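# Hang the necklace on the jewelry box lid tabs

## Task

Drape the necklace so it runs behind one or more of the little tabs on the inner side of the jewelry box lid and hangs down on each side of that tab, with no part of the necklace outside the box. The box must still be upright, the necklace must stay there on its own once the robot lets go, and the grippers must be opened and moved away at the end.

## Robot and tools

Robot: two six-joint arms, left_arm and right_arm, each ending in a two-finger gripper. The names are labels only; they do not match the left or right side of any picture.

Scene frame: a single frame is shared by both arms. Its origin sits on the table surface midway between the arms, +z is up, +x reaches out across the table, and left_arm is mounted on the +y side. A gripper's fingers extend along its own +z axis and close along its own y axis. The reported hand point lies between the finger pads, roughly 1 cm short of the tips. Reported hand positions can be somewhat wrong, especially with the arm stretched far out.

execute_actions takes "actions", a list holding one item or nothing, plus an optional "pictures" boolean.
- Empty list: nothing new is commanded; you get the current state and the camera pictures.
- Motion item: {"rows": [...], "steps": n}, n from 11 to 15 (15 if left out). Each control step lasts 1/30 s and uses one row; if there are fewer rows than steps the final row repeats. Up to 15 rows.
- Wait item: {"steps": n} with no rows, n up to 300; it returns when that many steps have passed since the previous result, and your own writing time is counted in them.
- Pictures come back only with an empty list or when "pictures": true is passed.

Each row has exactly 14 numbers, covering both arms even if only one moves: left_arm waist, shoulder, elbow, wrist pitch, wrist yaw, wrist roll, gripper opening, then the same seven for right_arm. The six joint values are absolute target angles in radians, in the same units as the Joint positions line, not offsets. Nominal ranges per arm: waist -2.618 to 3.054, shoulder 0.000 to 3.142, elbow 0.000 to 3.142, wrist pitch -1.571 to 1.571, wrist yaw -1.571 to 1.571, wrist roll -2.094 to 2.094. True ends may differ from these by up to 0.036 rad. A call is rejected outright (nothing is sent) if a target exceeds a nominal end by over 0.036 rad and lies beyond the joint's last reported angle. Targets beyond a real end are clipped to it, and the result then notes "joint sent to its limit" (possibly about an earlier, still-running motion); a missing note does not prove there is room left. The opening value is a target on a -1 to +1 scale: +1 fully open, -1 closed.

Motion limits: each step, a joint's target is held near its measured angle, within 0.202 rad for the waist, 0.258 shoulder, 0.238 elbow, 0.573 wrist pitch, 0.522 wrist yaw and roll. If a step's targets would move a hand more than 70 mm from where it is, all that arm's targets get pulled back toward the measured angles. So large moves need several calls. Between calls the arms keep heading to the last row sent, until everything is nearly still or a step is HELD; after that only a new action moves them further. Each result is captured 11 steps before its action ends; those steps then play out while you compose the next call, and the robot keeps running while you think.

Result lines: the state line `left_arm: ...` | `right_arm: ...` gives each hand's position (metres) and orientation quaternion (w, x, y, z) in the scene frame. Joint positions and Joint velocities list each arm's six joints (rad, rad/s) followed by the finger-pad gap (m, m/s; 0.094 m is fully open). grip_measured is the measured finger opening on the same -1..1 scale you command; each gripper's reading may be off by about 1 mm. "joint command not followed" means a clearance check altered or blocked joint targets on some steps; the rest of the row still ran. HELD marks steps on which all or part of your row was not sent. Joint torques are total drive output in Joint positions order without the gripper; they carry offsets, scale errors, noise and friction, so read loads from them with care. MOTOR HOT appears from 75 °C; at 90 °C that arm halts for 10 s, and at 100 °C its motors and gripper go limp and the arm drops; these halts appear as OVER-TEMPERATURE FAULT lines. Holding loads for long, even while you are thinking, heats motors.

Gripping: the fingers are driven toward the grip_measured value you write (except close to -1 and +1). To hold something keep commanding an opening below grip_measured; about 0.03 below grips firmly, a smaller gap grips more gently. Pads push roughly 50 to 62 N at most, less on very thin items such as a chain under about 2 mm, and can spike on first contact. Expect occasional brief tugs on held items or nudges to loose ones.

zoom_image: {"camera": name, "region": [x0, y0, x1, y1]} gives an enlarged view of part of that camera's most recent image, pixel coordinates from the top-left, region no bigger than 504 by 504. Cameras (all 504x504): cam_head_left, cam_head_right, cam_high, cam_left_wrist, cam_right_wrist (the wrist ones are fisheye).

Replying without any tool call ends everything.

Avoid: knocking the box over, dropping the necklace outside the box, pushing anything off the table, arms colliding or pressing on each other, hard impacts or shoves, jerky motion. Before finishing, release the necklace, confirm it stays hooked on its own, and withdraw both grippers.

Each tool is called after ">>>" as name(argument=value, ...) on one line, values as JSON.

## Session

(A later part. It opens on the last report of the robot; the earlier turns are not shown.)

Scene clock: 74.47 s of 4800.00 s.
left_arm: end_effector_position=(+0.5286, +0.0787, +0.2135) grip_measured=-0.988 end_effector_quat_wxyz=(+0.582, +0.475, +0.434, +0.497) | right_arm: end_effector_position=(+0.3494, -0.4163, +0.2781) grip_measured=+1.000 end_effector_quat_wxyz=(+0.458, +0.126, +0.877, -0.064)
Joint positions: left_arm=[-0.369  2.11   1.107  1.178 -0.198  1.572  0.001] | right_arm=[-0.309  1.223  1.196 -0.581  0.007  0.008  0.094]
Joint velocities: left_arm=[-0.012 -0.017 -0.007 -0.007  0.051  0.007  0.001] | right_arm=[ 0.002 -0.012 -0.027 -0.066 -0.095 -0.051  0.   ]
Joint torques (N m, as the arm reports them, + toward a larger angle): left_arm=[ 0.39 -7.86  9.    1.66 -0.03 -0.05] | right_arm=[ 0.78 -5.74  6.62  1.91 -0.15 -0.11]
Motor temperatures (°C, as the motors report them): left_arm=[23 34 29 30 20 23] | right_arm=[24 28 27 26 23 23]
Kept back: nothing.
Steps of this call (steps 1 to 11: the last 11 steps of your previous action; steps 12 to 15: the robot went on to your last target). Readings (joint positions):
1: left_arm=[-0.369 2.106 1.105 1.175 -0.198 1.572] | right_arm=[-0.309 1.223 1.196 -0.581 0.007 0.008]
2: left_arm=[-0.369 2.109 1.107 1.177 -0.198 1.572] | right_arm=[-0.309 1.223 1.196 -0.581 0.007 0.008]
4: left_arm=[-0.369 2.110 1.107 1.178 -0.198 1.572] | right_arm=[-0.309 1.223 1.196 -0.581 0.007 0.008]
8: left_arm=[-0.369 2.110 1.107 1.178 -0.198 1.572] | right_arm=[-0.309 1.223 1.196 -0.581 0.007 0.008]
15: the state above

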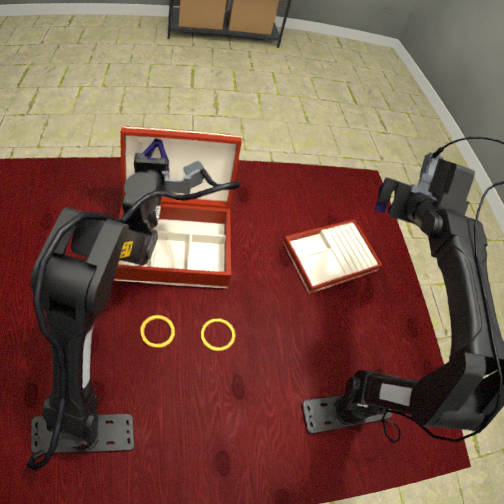

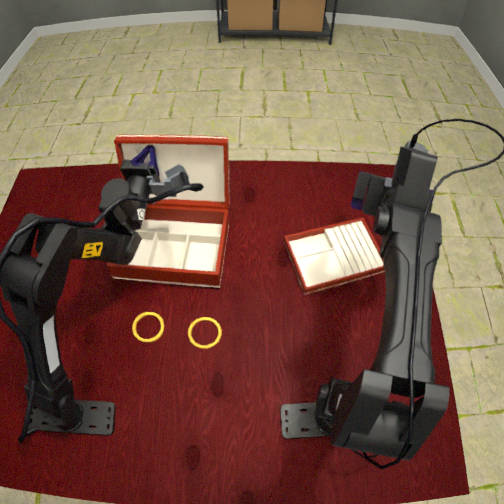

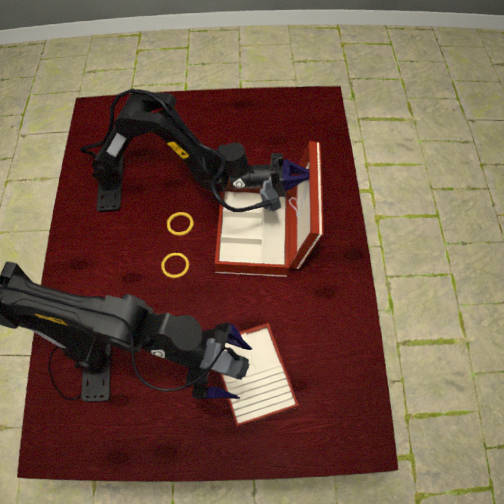

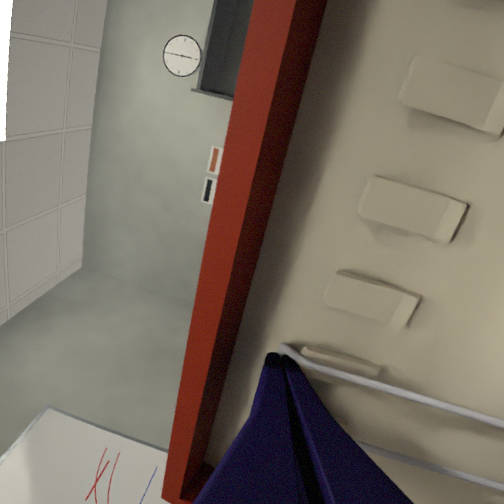

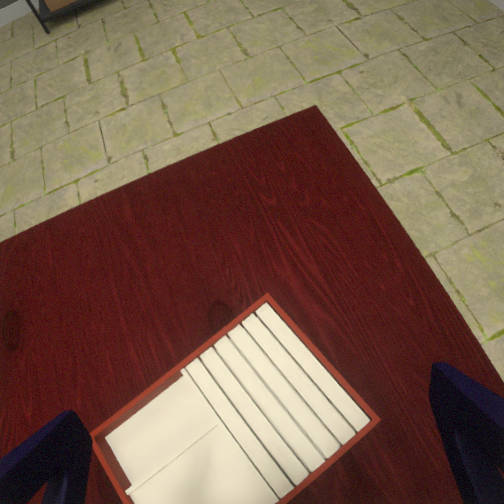

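>>> execute_actions(actions=[{"rows":[[-0.385,2.145,1.13,1.135,-0.205,1.57,-1,-0.3,1.2,1.2,-0.6,0,0,1],[-0.39,2.15,1.135,1.135,-0.205,1.57,-1,-0.3,1.2,1.2,-0.6,0,0,1]],"steps":15}])

>>> execute_actions(actions=[{"steps":12}], pictures=true)

>>> zoom_image(camera="cam_left_wrist", region=[200,260,460,480])

Scene clock: 75.40 s of 4800.00 s.
left_arm: end_effector_position=(+0.5281, +0.0773, +0.2137) grip_measured=-0.988 end_effector_quat_wxyz=(+0.582, +0.475, +0.434, +0.497) | right_arm: end_effector_position=(+0.3494, -0.4163, +0.2781) grip_measured=+1.000 end_effector_quat_wxyz=(+0.458, +0.126, +0.877, -0.064)
Joint positions: left_arm=[-0.372  2.11   1.107  1.179 -0.2    1.572  0.001] | right_arm=[-0.309  1.223  1.196 -0.581  0.007  0.008  0.094]
Joint velocities: left_arm=[-0.056  0.012  0.007  0.022  0.007 -0.051 -0.001] | right_arm=[ 0.012 -0.032 -0.002  0.066 -0.007 -0.022  0.   ]
Joint torques (N m, as the arm reports them, + toward a larger angle): left_arm=[-1.04 -7.21  9.9   1.63  0.05 -0.05] | right_arm=[ 0.79 -5.76  6.48  1.92 -0.11 -0.1 ]
Motor temperatures (°C, as the motors report them): left_arm=[23 34 29 30 20 23] | right_arm=[24 28 27 26 23 23]
Steps of this call (steps 1 to 15: the robot went on to your last target; steps 16 to 24: nothing new was sent; steps 25 to 28: the first 4 steps of this action). Readings (joint positions):
25: left_arm=[-0.369 2.110 1.107 1.178 -0.198 1.572] | right_arm=[-0.309 1.223 1.196 -0.581 0.007 0.008]
26: left_arm=[-0.370 2.110 1.107 1.178 -0.199 1.572] | right_arm=[-0.309 1.223 1.196 -0.581 0.007 0.008]
28: the state above

Scene clock: 75.80 s of 4800.00 s.
left_arm: end_effector_position=(+0.5272, +0.0746, +0.2143) grip_measured=-0.988 end_effector_quat_wxyz=(+0.584, +0.475, +0.432, +0.496) | right_arm: end_effector_position=(+0.3494, -0.4163, +0.2781) grip_measured=+1.000 end_effector_quat_wxyz=(+0.458, +0.126, +0.877, -0.064)
Joint positions: left_arm=[-0.377  2.11   1.107  1.182 -0.201  1.572  0.001] | right_arm=[-0.309  1.223  1.196 -0.581  0.007  0.008  0.094]
Joint velocities: left_arm=[ 0.002  0.002  0.007 -0.007 -0.022  0.037 -0.001] | right_arm=[ 0.007 -0.002  0.012 -0.007 -0.037 -0.037  0.   ]
Joint torques (N m, as the arm reports them, + toward a larger angle): left_arm=[-0.87 -7.2   9.91  1.62  0.   -0.05] | right_arm=[ 0.86 -5.9   6.67  1.92 -0.1  -0.13]
Motor temperatures (°C, as the motors report them): left_arm=[23 34 29 30 20 23] | right_arm=[24 28 27 26 23 23]
Kept back: nothing.
Steps of this call (steps 1 to 11: the last 11 steps of your previous action; step 12: the robot went on to your last target). Readings (joint positions):
1: left_arm=[-0.374 2.110 1.107 1.180 -0.201 1.572] | right_arm=[-0.309 1.223 1.196 -0.581 0.007 0.008]
2: left_arm=[-0.375 2.110 1.107 1.180 -0.201 1.572] | right_arm=[-0.309 1.223 1.196 -0.581 0.007 0.008]
4: left_arm=[-0.377 2.110 1.107 1.182 -0.201 1.572] | right_arm=[-0.309 1.223 1.196 -0.581 0.007 0.008]
8: left_arm=[-0.377 2.110 1.107 1.182 -0.201 1.572] | right_arm=[-0.309 1.223 1.196 -0.581 0.007 0.008]
12: the state above

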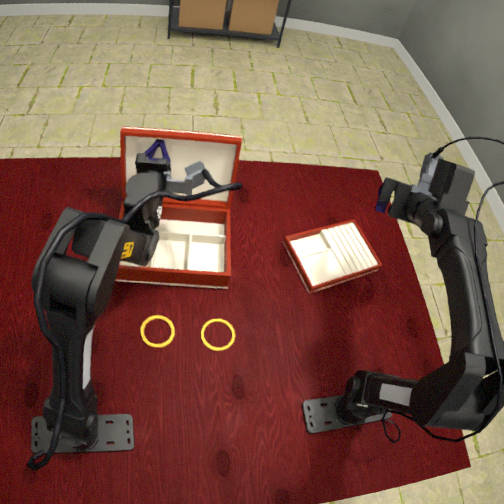

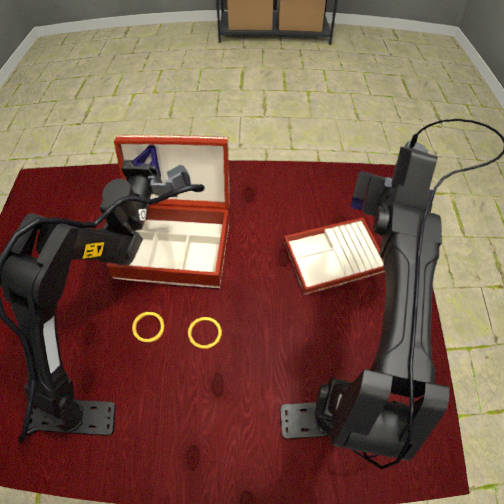

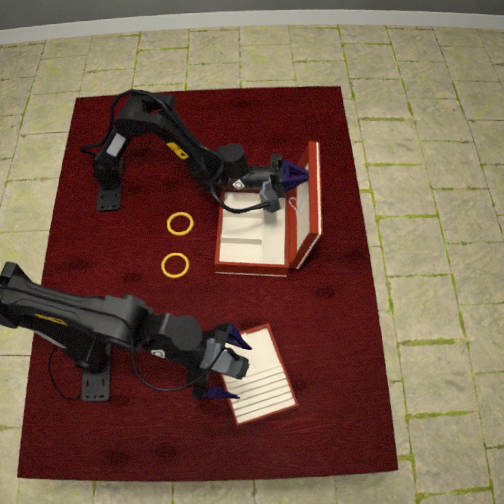

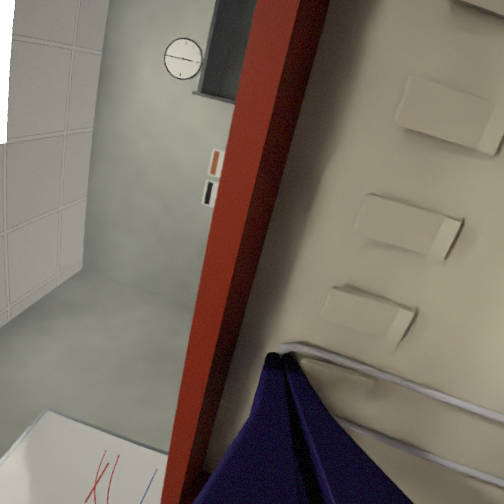

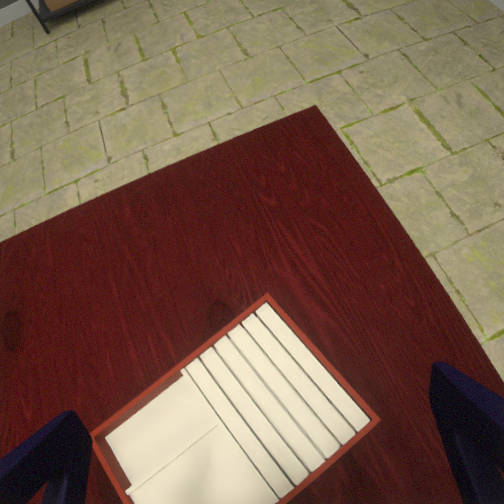

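Region (200, 260, 460, 480) of cam_left_wrist's 504x504 image, scaled by 1.938, with more detail than that image has; it fills the top 426 rows of this view, and the rest is white.

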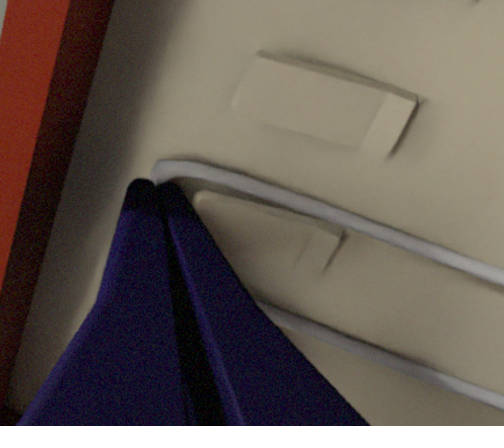

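>>> execute_actions(actions=[{"rows":[[-0.40,2.15,1.145,1.125,-0.205,1.57,-1,-0.3,1.2,1.2,-0.6,0,0,1],[-0.41,2.15,1.15,1.12,-0.205,1.57,-1,-0.3,1.2,1.2,-0.6,0,0,1]],"steps":15}])

>>> execute_actions(actions=[{"steps":12}], pictures=true)

>>> zoom_image(camera="cam_left_wrist", region=[200,260,460,480])

Scene clock: 76.40 s of 4800.00 s.
left_arm: end_effector_position=(+0.5288, +0.0679, +0.2152) grip_measured=-0.988 end_effector_quat_wxyz=(+0.588, +0.476, +0.430, +0.494) | right_arm: end_effector_position=(+0.3494, -0.4163, +0.2781) grip_measured=+1.000 end_effector_quat_wxyz=(+0.458, +0.126, +0.877, -0.064)
Joint positions: left_arm=[-0.388  2.121  1.124  1.179 -0.202  1.572  0.001] | right_arm=[-0.309  1.223  1.196 -0.581  0.007  0.008  0.094]
Joint velocities: left_arm=[-0.134  0.081  0.1   -0.007  0.037  0.007 -0.   ] | right_arm=[ 0.002 -0.012 -0.007 -0.007  0.066 -0.007  0.   ]
Joint torques (N m, as the arm reports them, + toward a larger angle): left_arm=[-0.95 -8.35  9.19  1.49  0.01 -0.06] | right_arm=[ 0.83 -5.77  6.4   1.93 -0.09 -0.08]
Motor temperatures (°C, as the motors report them): left_arm=[23 34 29 30 20 23] | right_arm=[24 28 27 26 23 23]
Steps of this call (steps 1 to 14: the robot went on to your last target; steps 15 to 18: the first 4 steps of this action). Readings (joint positions):
15: left_arm=[-0.378 2.111 1.110 1.182 -0.201 1.572] | right_arm=[-0.309 1.223 1.196 -0.581 0.007 0.008]
16: left_arm=[-0.380 2.114 1.115 1.182 -0.202 1.572] | right_arm=[-0.309 1.223 1.196 -0.581 0.007 0.008]
18: the state above

Scene clock: 76.80 s of 4800.00 s.
left_arm: end_effector_position=(+0.5270, +0.0597, +0.2157) grip_measured=-0.988 end_effector_quat_wxyz=(+0.592, +0.478, +0.426, +0.490) | right_arm: end_effector_position=(+0.3494, -0.4163, +0.2781) grip_measured=+1.000 end_effector_quat_wxyz=(+0.458, +0.126, +0.877, -0.064)
Joint positions: left_arm=[-0.402  2.123  1.128  1.179 -0.202  1.572  0.001] | right_arm=[-0.309  1.223  1.196 -0.581  0.007  0.008  0.094]
Joint velocities: left_arm=[ 0.002 -0.007  0.002  0.037 -0.007  0.051  0.   ] | right_arm=[ 0.022 -0.002  0.012 -0.007  0.022  0.095  0.   ]
Joint torques (N m, as the arm reports them, + toward a larger angle): left_arm=[-0.56 -8.24  9.44  1.51  0.05 -0.06] | right_arm=[ 0.72 -5.99  6.46  1.93 -0.14 -0.13]
Motor temperatures (°C, as the motors report them): left_arm=[23 34 29 30 20 23] | right_arm=[24 28 27 26 23 23]
Kept back: nothing.
Steps of this call (steps 1 to 11: the last 11 steps of your previous action; step 12: the robot went on to your last target). Readings (joint positions):
1: left_arm=[-0.392 2.122 1.127 1.179 -0.202 1.572] | right_arm=[-0.309 1.223 1.196 -0.581 0.007 0.008]
2: left_arm=[-0.396 2.123 1.128 1.179 -0.202 1.572] | right_arm=[-0.309 1.223 1.196 -0.581 0.007 0.008]
4: left_arm=[-0.401 2.123 1.128 1.179 -0.202 1.572] | right_arm=[-0.309 1.223 1.196 -0.581 0.007 0.008]
8: left_arm=[-0.402 2.123 1.128 1.179 -0.202 1.572] | right_arm=[-0.309 1.223 1.196 -0.581 0.007 0.008]
12: the state above

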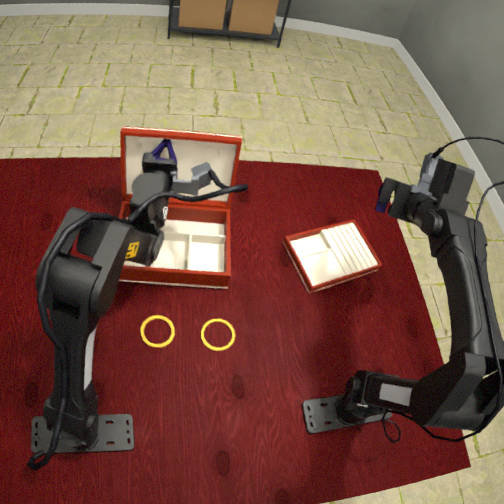

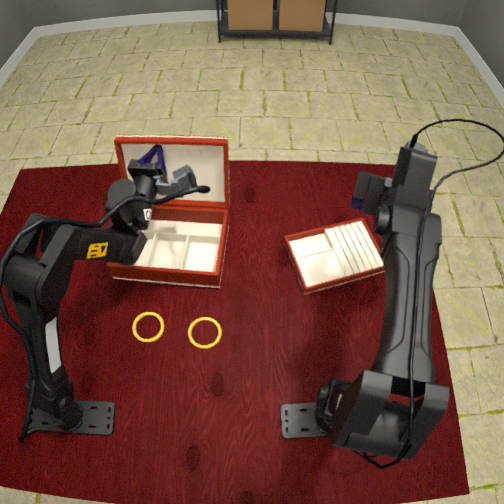

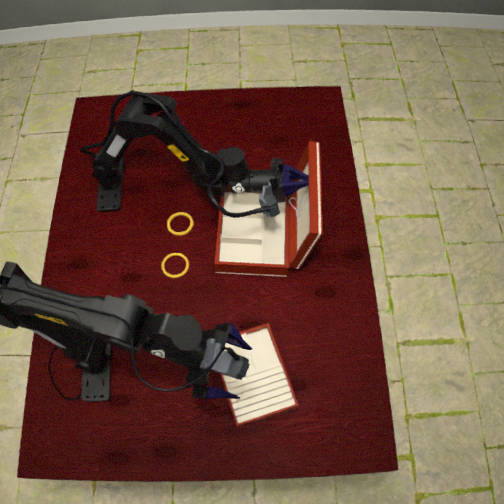

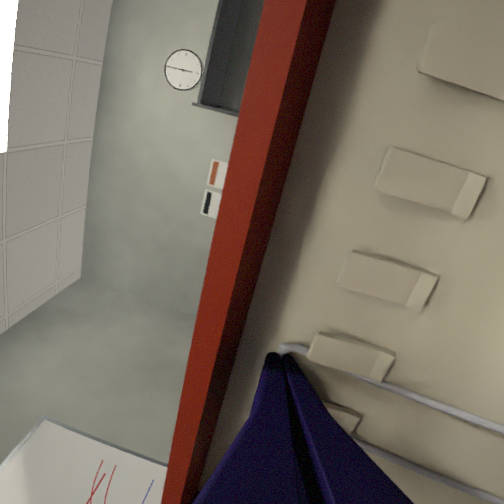

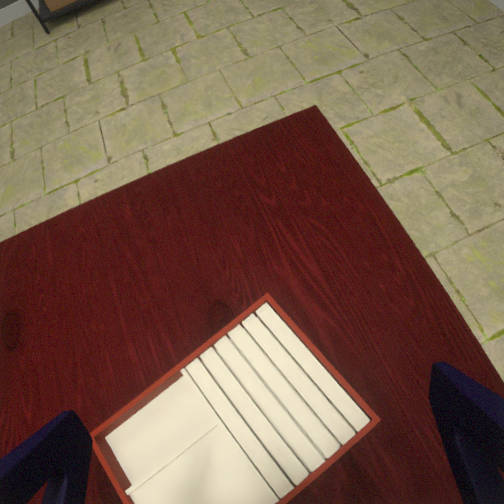

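Region (200, 260, 460, 480) of cam_left_wrist's 504x504 image, scaled by 1.938, with more detail than that image has; it fills the top 426 rows of this view, and the rest is white.

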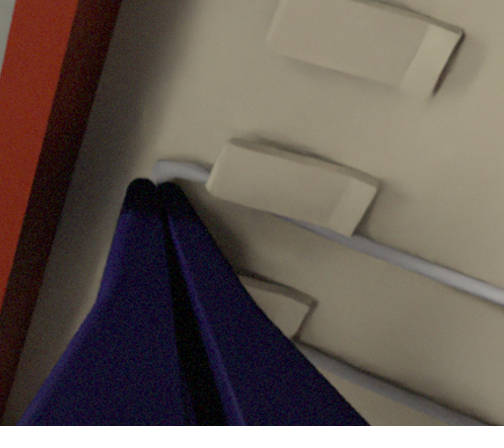

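>>> execute_actions(actions=[{"rows":[[-0.422,2.15,1.15,1.12,-0.205,1.57,-1,-0.3,1.2,1.2,-0.6,0,0,1]],"steps":15}])

>>> execute_actions(actions=[{"steps":12}], pictures=true)

>>> zoom_image(camera="cam_left_wrist", region=[220,280,480,500])

Scene clock: 78.10 s of 4800.00 s.
left_arm: end_effector_position=(+0.5263, +0.0572, +0.2157) grip_measured=-0.988 end_effector_quat_wxyz=(+0.593, +0.479, +0.425, +0.488) | right_arm: end_effector_position=(+0.3494, -0.4163, +0.2781) grip_measured=+1.000 end_effector_quat_wxyz=(+0.458, +0.126, +0.877, -0.064)
Joint positions: left_arm=[-0.407  2.123  1.128  1.179 -0.202  1.572  0.001] | right_arm=[-0.309  1.223  1.196 -0.581  0.007  0.008  0.094]
Joint velocities: left_arm=[-0.046 -0.002 -0.012  0.007  0.022 -0.037  0.   ] | right_arm=[ 0.012  0.002  0.002  0.007 -0.022  0.007  0.   ]
Joint torques (N m, as the arm reports them, + toward a larger angle): left_arm=[-0.81 -8.23  9.39  1.49  0.05 -0.04] | right_arm=[ 0.77 -5.79  6.49  1.93 -0.14 -0.09]
Motor temperatures (°C, as the motors report them): left_arm=[23 34 29 30 20 23] | right_arm=[24 28 27 26 23 23]
Steps of this call (steps 1 to 30: the robot went on to your last target; steps 31 to 35: nothing new was sent; steps 36 to 39: the first 4 steps of this action). Readings (joint positions):
36: left_arm=[-0.403 2.123 1.128 1.179 -0.202 1.572] | right_arm=[-0.309 1.223 1.196 -0.581 0.007 0.008]
37: left_arm=[-0.404 2.123 1.128 1.179 -0.202 1.572] | right_arm=[-0.309 1.223 1.196 -0.581 0.007 0.008]
39: the state above

Scene clock: 78.50 s of 4800.00 s.
left_arm: end_effector_position=(+0.5253, +0.0537, +0.2149) grip_measured=-0.988 end_effector_quat_wxyz=(+0.593, +0.482, +0.424, +0.486) | right_arm: end_effector_position=(+0.3494, -0.4163, +0.2781) grip_measured=+1.000 end_effector_quat_wxyz=(+0.458, +0.126, +0.877, -0.064)
Joint positions: left_arm=[-0.413  2.123  1.128  1.176 -0.202  1.572  0.001] | right_arm=[-0.309  1.223  1.196 -0.581  0.007  0.008  0.094]
Joint velocities: left_arm=[ 0.012  0.007  0.002 -0.037  0.081 -0.081 -0.   ] | right_arm=[-0.012  0.007  0.002  0.022 -0.007 -0.007  0.   ]
Joint torques (N m, as the arm reports them, + toward a larger angle): left_arm=[-0.67 -8.3   9.41  1.53  0.03 -0.05] | right_arm=[ 0.8  -5.58  6.68  1.89 -0.08 -0.09]
Motor temperatures (°C, as the motors report them): left_arm=[23 34 29 30 20 23] | right_arm=[24 28 27 26 23 23]
Kept back: nothing.
Steps of this call (steps 1 to 11: the last 11 steps of your previous action; step 12: the robot went on to your last target). Readings (joint positions):
1: left_arm=[-0.408 2.123 1.128 1.179 -0.202 1.572] | right_arm=[-0.309 1.223 1.196 -0.581 0.007 0.008]
2: left_arm=[-0.409 2.123 1.128 1.179 -0.202 1.572] | right_arm=[-0.309 1.223 1.196 -0.581 0.007 0.008]
4: left_arm=[-0.411 2.123 1.128 1.178 -0.202 1.572] | right_arm=[-0.309 1.223 1.196 -0.581 0.007 0.008]
8: left_arm=[-0.412 2.123 1.128 1.176 -0.202 1.572] | right_arm=[-0.309 1.223 1.196 -0.581 0.007 0.008]
12: the state above

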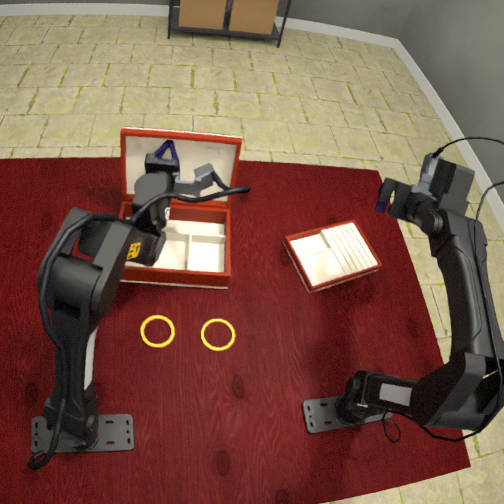

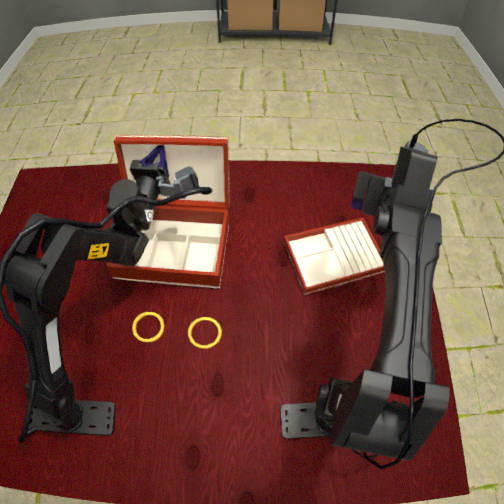

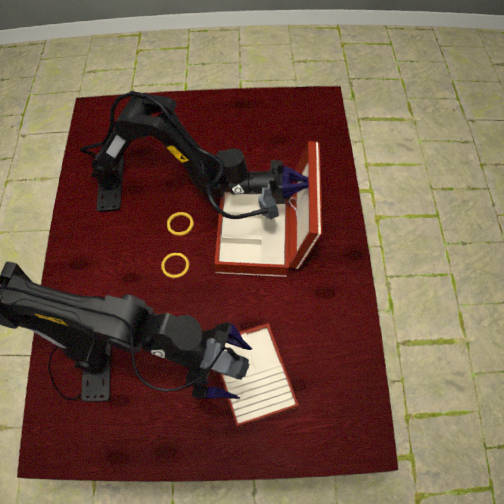

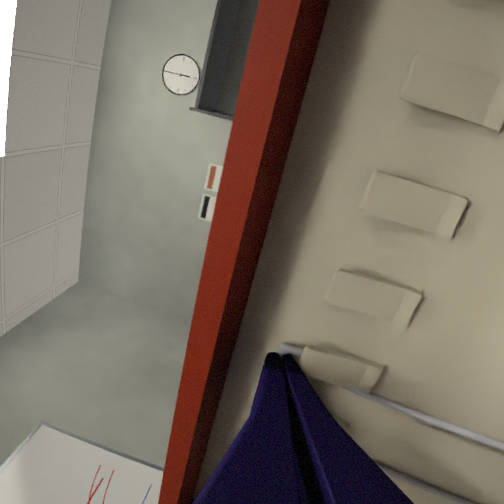

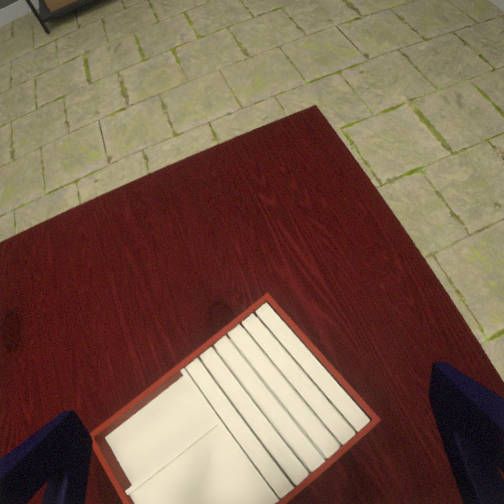

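Region (220, 280, 480, 500) of cam_left_wrist's 504x504 image, scaled by 1.938, with more detail than that image has; it fills the top 426 rows of this view, and the rest is white.

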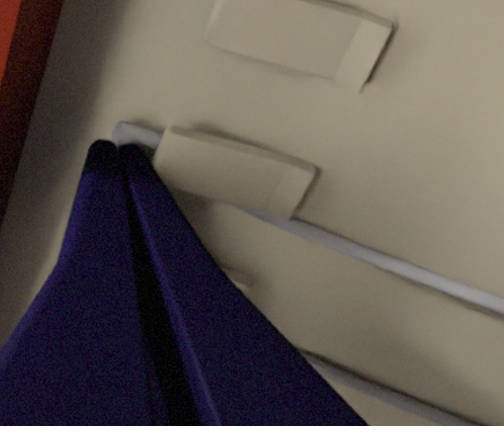

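>>> execute_actions(actions=[{"rows":[[-0.43,2.15,1.15,1.12,-0.205,1.57,-1,-0.3,1.2,1.2,-0.6,0,0,1],[-0.445,2.15,1.15,1.12,-0.205,1.57,-1,-0.3,1.2,1.2,-0.6,0,0,1]],"steps":15}])

>>> execute_actions(actions=[{"steps":12}], pictures=true)

>>> zoom_image(camera="cam_left_wrist", region=[220,280,480,500])

Scene clock: 80.33 s of 4800.00 s.
left_arm: end_effector_position=(+0.5239, +0.0493, +0.2149) grip_measured=-0.988 end_effector_quat_wxyz=(+0.595, +0.483, +0.422, +0.484) | right_arm: end_effector_position=(+0.3494, -0.4163, +0.2781) grip_measured=+1.000 end_effector_quat_wxyz=(+0.458, +0.126, +0.877, -0.064)
Joint positions: left_arm=[-0.421  2.123  1.128  1.176 -0.204  1.572  0.001] | right_arm=[-0.309  1.223  1.196 -0.581  0.007  0.008  0.094]
Joint velocities: left_arm=[-0.12  -0.002  0.002  0.066 -0.037  0.007  0.001] | right_arm=[-0.007  0.022 -0.012  0.007 -0.081  0.022  0.   ]
Joint torques (N m, as the arm reports them, + toward a larger angle): left_arm=[-1.11 -8.2   9.51  1.54  0.04 -0.05] | right_arm=[ 0.91 -5.78  6.46  1.89 -0.07 -0.14]
Motor temperatures (°C, as the motors report them): left_arm=[23 34 29 30 20 23] | right_arm=[24 28 27 26 23 23]
Steps of this call (steps 1 to 15: the robot went on to your last target; steps 16 to 51: nothing new was sent; steps 52 to 55: the first 4 steps of this action). Readings (joint positions):
52: left_arm=[-0.413 2.123 1.128 1.176 -0.202 1.572] | right_arm=[-0.309 1.223 1.196 -0.581 0.007 0.008]
53: left_arm=[-0.415 2.123 1.128 1.176 -0.203 1.572] | right_arm=[-0.309 1.223 1.196 -0.581 0.007 0.008]
55: the state above

Scene clock: 80.73 s of 4800.00 s.
left_arm: end_effector_position=(+0.5216, +0.0426, +0.2152) grip_measured=-0.988 end_effector_quat_wxyz=(+0.598, +0.485, +0.419, +0.481) | right_arm: end_effector_position=(+0.3494, -0.4163, +0.2781) grip_measured=+1.000 end_effector_quat_wxyz=(+0.458, +0.126, +0.877, -0.064)
Joint positions: left_arm=[-0.433  2.123  1.128  1.177 -0.204  1.572  0.001] | right_arm=[-0.309  1.223  1.196 -0.581  0.007  0.008  0.094]
Joint velocities: left_arm=[-0.007  0.002 -0.012 -0.022  0.037  0.037  0.   ] | right_arm=[ 0.002  0.007  0.012 -0.022 -0.066  0.022  0.   ]
Joint torques (N m, as the arm reports them, + toward a larger angle): left_arm=[-0.74 -8.29  9.44  1.52  0.05 -0.05] | right_arm=[ 0.88 -5.96  6.56  1.93 -0.13 -0.06]
Motor temperatures (°C, as the motors report them): left_arm=[23 34 29 30 20 23] | right_arm=[24 28 27 26 23 23]
Kept back: nothing.
Steps of this call (steps 1 to 11: the last 11 steps of your previous action; step 12: the robot went on to your last target). Readings (joint positions):
1: left_arm=[-0.425 2.123 1.128 1.176 -0.204 1.572] | right_arm=[-0.309 1.223 1.196 -0.581 0.007 0.008]
2: left_arm=[-0.429 2.123 1.128 1.177 -0.204 1.572] | right_arm=[-0.309 1.223 1.196 -0.581 0.007 0.008]
4: left_arm=[-0.433 2.123 1.128 1.177 -0.204 1.572] | right_arm=[-0.309 1.223 1.196 -0.581 0.007 0.008]
8: left_arm=[-0.433 2.123 1.128 1.177 -0.204 1.572] | right_arm=[-0.309 1.223 1.196 -0.581 0.007 0.008]
12: the state above

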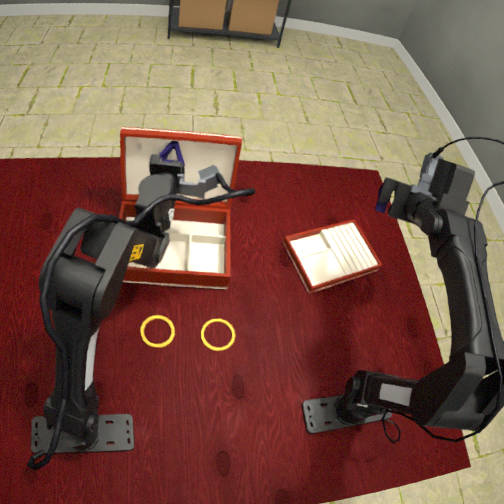

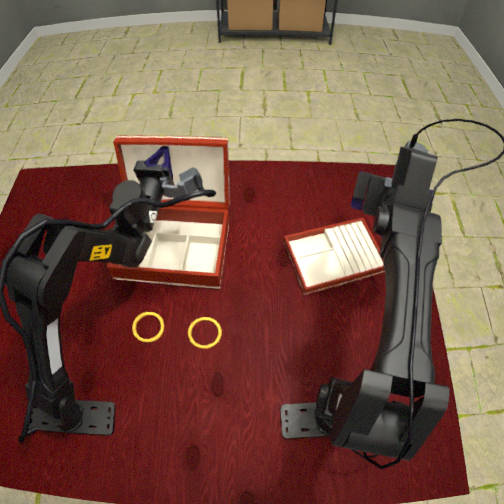

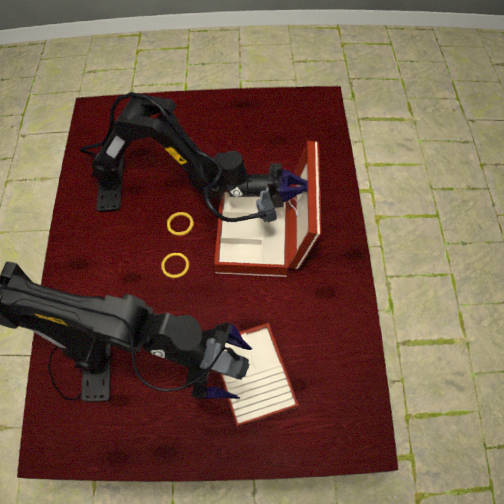

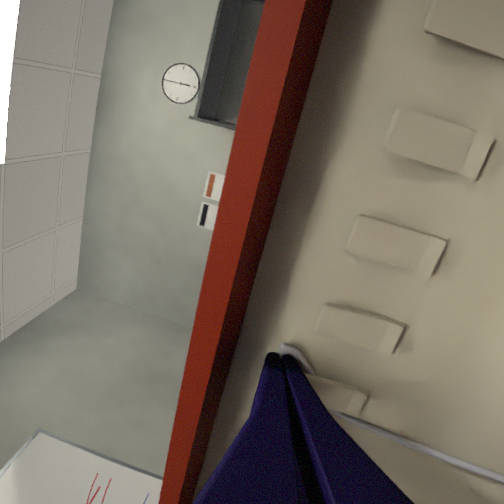

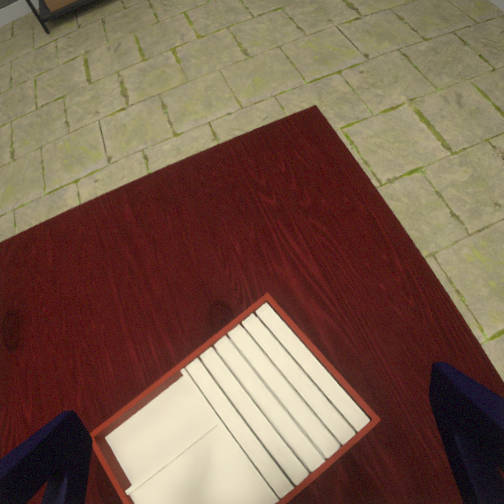

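Region (220, 280, 480, 500) of cam_left_wrist's 504x504 image, scaled by 1.938, with more detail than that image has; it fills the top 426 rows of this view, and the rest is white.

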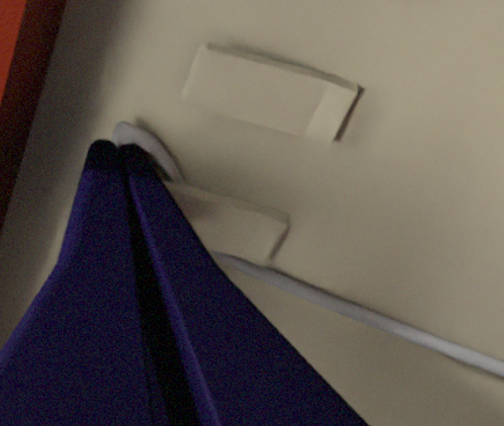

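>>> execute_actions(actions=[{"rows":[[-0.448,2.15,1.15,1.12,-0.205,1.57,-1,-0.3,1.2,1.2,-0.6,0,0,1],[-0.462,2.15,1.15,1.12,-0.205,1.57,-1,-0.3,1.2,1.2,-0.6,0,0,1]],"steps":15}])

>>> execute_actions(actions=[{"steps":12}], pictures=true)

>>> zoom_image(camera="cam_left_wrist", region=[220,280,480,504])

Scene clock: 81.33 s of 4800.00 s.
left_arm: end_effector_position=(+0.5207, +0.0400, +0.2153) grip_measured=-0.988 end_effector_quat_wxyz=(+0.599, +0.486, +0.418, +0.480) | right_arm: end_effector_position=(+0.3494, -0.4163, +0.2781) grip_measured=+1.000 end_effector_quat_wxyz=(+0.458, +0.126, +0.877, -0.064)
Joint positions: left_arm=[-0.439  2.123  1.128  1.178 -0.206  1.572  0.001] | right_arm=[-0.309  1.223  1.196 -0.581  0.007  0.008  0.094]
Joint velocities: left_arm=[-0.095  0.002  0.007  0.007 -0.037  0.066 -0.001] | right_arm=[-0.007  0.012  0.007 -0.037  0.11   0.007  0.   ]
Joint torques (N m, as the arm reports them, + toward a larger angle): left_arm=[-1.31 -8.2   9.39  1.48  0.11 -0.06] | right_arm=[ 0.78 -5.84  6.54  1.93 -0.07 -0.12]
Motor temperatures (°C, as the motors report them): left_arm=[23 34 29 30 20 23] | right_arm=[24 28 27 26 23 23]
Steps of this call (steps 1 to 14: the robot went on to your last target; steps 15 to 18: the first 4 steps of this action). Readings (joint positions):
15: left_arm=[-0.433 2.123 1.128 1.177 -0.204 1.572] | right_arm=[-0.309 1.223 1.196 -0.581 0.007 0.008]
16: left_arm=[-0.435 2.123 1.128 1.177 -0.204 1.572] | right_arm=[-0.309 1.223 1.196 -0.581 0.007 0.008]
18: the state above

Scene clock: 81.73 s of 4800.00 s.
left_arm: end_effector_position=(+0.5185, +0.0340, +0.2153) grip_measured=-0.988 end_effector_quat_wxyz=(+0.602, +0.488, +0.416, +0.476) | right_arm: end_effector_position=(+0.3494, -0.4163, +0.2781) grip_measured=+1.000 end_effector_quat_wxyz=(+0.458, +0.126, +0.877, -0.064)
Joint positions: left_arm=[-0.45   2.123  1.128  1.178 -0.207  1.572  0.001] | right_arm=[-0.309  1.223  1.196 -0.581  0.007  0.008  0.094]
Joint velocities: left_arm=[-0.012  0.002 -0.002  0.022  0.007  0.066 -0.   ] | right_arm=[ 0.007 -0.007  0.007  0.066  0.022 -0.051  0.   ]
Joint torques (N m, as the arm reports them, + toward a larger angle): left_arm=[-0.84 -8.27  9.4   1.52  0.08 -0.07] | right_arm=[ 0.68 -5.78  6.4   1.9  -0.11 -0.1 ]
Motor temperatures (°C, as the motors report them): left_arm=[23 34 29 30 20 23] | right_arm=[24 28 27 26 23 23]
Kept back: nothing.
Steps of this call (steps 1 to 11: the last 11 steps of your previous action; step 12: the robot went on to your last target). Readings (joint positions):
1: left_arm=[-0.441 2.123 1.128 1.178 -0.207 1.572] | right_arm=[-0.309 1.223 1.196 -0.581 0.007 0.008]
2: left_arm=[-0.444 2.123 1.128 1.178 -0.207 1.572] | right_arm=[-0.309 1.223 1.196 -0.581 0.007 0.008]
4: left_arm=[-0.448 2.123 1.128 1.178 -0.207 1.572] | right_arm=[-0.309 1.223 1.196 -0.581 0.007 0.008]
8: left_arm=[-0.450 2.123 1.128 1.178 -0.207 1.572] | right_arm=[-0.309 1.223 1.196 -0.581 0.007 0.008]
12: the state above

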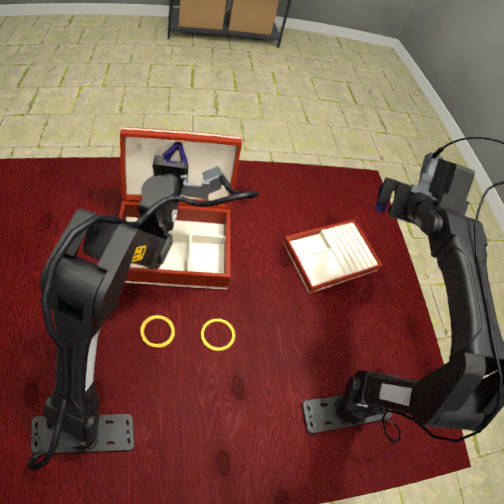

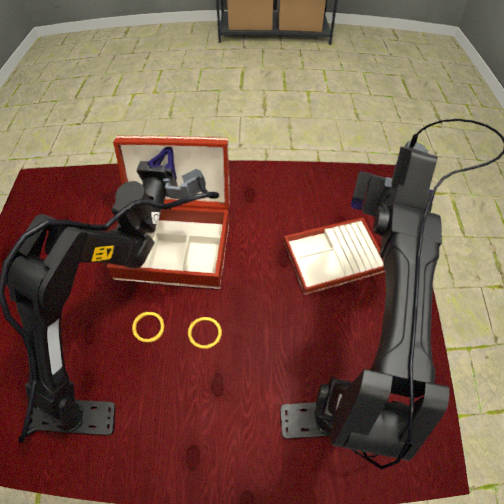

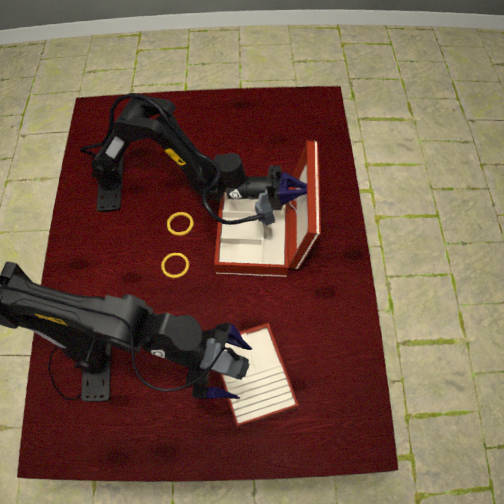

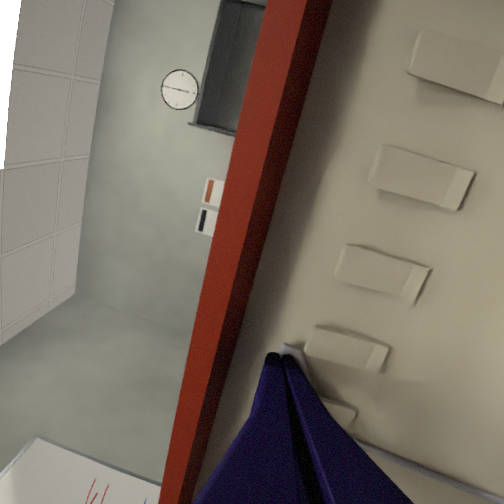

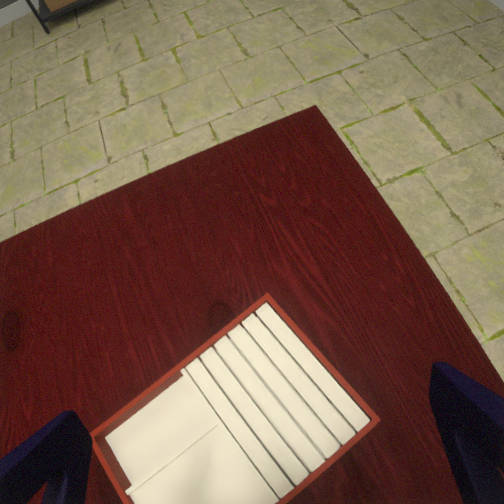

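Region (220, 280, 480, 504) of cam_left_wrist's 504x504 image, scaled by 1.938, with more detail than that image has; it fills the top 434 rows of this view, and the rest is white.

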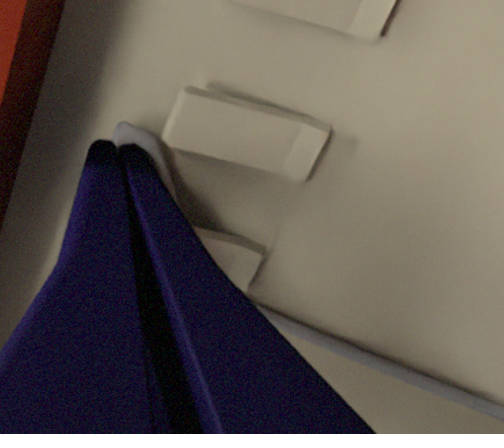

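>>> execute_actions(actions=[{"rows":[[-0.462,2.15,1.10,1.15,-0.205,1.57,-1,-0.3,1.2,1.2,-0.6,0,0,1],[-0.462,2.15,1.06,1.19,-0.205,1.57,-1,-0.3,1.2,1.2,-0.6,0,0,1]],"steps":15}])

>>> execute_actions(actions=[{"steps":12}], pictures=true)

>>> zoom_image(camera="cam_left_wrist", region=[220,280,480,504])

>>> zoom_image(camera="cam_high", region=[230,130,350,280])

Scene clock: 82.43 s of 4800.00 s.
left_arm: end_effector_position=(+0.5140, +0.0351, +0.2151) grip_measured=-0.988 end_effector_quat_wxyz=(+0.607, +0.483, +0.412, +0.478) | right_arm: end_effector_position=(+0.3494, -0.4163, +0.2781) grip_measured=+1.000 end_effector_quat_wxyz=(+0.458, +0.126, +0.877, -0.064)
Joint positions: left_arm=[-0.451  2.123  1.106  1.216 -0.206  1.572  0.001] | right_arm=[-0.309  1.223  1.196 -0.581  0.007  0.008  0.094]
Joint velocities: left_arm=[-0.027  0.007 -0.208  0.344 -0.051 -0.037  0.001] | right_arm=[ 0.007 -0.007  0.002  0.007  0.022 -0.007  0.   ]
Joint torques (N m, as the arm reports them, + toward a larger angle): left_arm=[-0.67 -8.11  4.5   1.28  0.09 -0.06] | right_arm=[ 0.59 -5.93  6.64  1.93 -0.06 -0.11]
Motor temperatures (°C, as the motors report them): left_arm=[23 34 29 30 20 23] | right_arm=[24 28 27 26 23 23]
Steps of this call (steps 1 to 17: the robot went on to your last target; steps 18 to 21: the first 4 steps of this action). Readings (joint positions):
18: left_arm=[-0.450 2.123 1.128 1.180 -0.207 1.572] | right_arm=[-0.309 1.223 1.196 -0.581 0.007 0.008]
19: left_arm=[-0.450 2.123 1.123 1.186 -0.207 1.572] | right_arm=[-0.309 1.223 1.196 -0.581 0.007 0.008]
21: the state above

Scene clock: 82.83 s of 4800.00 s.
left_arm: end_effector_position=(+0.5113, +0.0353, +0.2148) grip_measured=-0.988 end_effector_quat_wxyz=(+0.610, +0.480, +0.410, +0.479) | right_arm: end_effector_position=(+0.3494, -0.4163, +0.2781) grip_measured=+1.000 end_effector_quat_wxyz=(+0.458, +0.126, +0.877, -0.064)
Joint positions: left_arm=[-0.453  2.123  1.093  1.237 -0.206  1.572  0.001] | right_arm=[-0.309  1.223  1.196 -0.581  0.007  0.008  0.094]
Joint velocities: left_arm=[-0.017 -0.022  0.002 -0.007  0.007  0.037  0.001] | right_arm=[-0.017 -0.012  0.007 -0.007 -0.037 -0.037  0.   ]
Joint torques (N m, as the arm reports them, + toward a larger angle): left_arm=[-0.67 -8.1   4.51  1.59  0.09 -0.06] | right_arm=[ 0.64 -5.81  6.53  1.89 -0.08 -0.09]
Motor temperatures (°C, as the motors report them): left_arm=[23 34 29 30 20 23] | right_arm=[24 28 27 26 23 23]
Kept back: nothing.
Steps of this call (steps 1 to 11: the last 11 steps of your previous action; step 12: the robot went on to your last target). Readings (joint positions):
1: left_arm=[-0.452 2.123 1.101 1.225 -0.206 1.572] | right_arm=[-0.309 1.223 1.196 -0.581 0.007 0.008]
2: left_arm=[-0.452 2.123 1.097 1.230 -0.206 1.572] | right_arm=[-0.309 1.223 1.196 -0.581 0.007 0.008]
4: left_arm=[-0.453 2.123 1.094 1.235 -0.206 1.572] | right_arm=[-0.309 1.223 1.196 -0.581 0.007 0.008]
8: left_arm=[-0.453 2.123 1.093 1.237 -0.206 1.572] | right_arm=[-0.309 1.223 1.196 -0.581 0.007 0.008]
12: the state above

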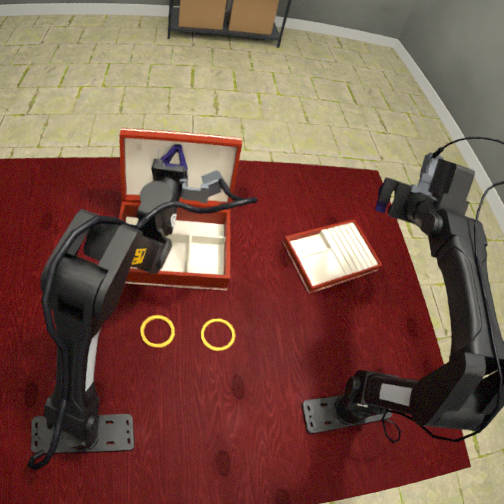

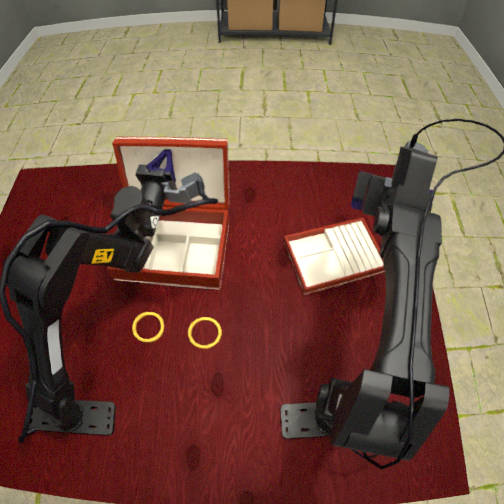

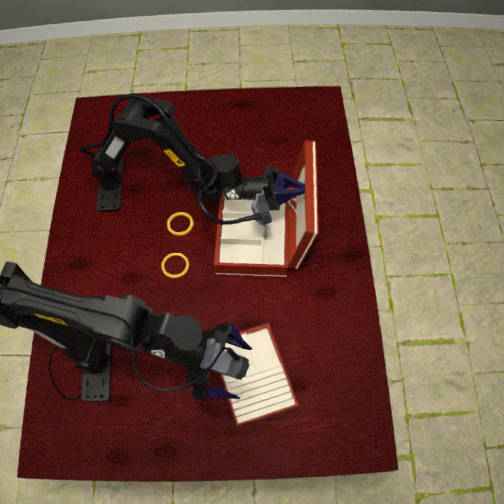

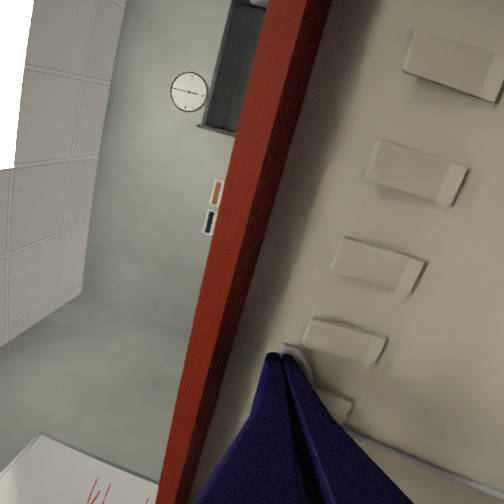

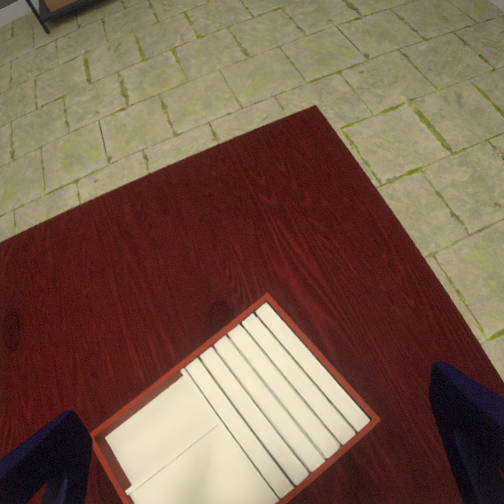

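Region (220, 280, 480, 504) of cam_left_wrist's 504x504 image, scaled by 1.938, with more detail than that image has; it fills the top 434 rows of this view, and the rest is white.

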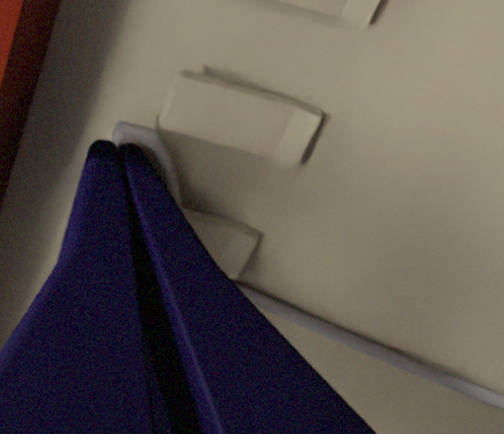

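Region (230, 130, 350, 280) of cam_high's 504x504 image, scaled by 3.360, with more detail than that image has; it fills the left 403 columns of this view, and the rest is white.

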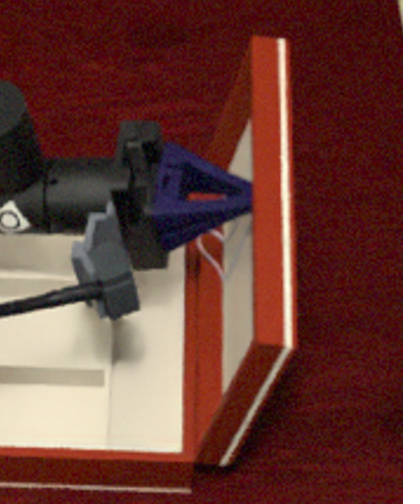

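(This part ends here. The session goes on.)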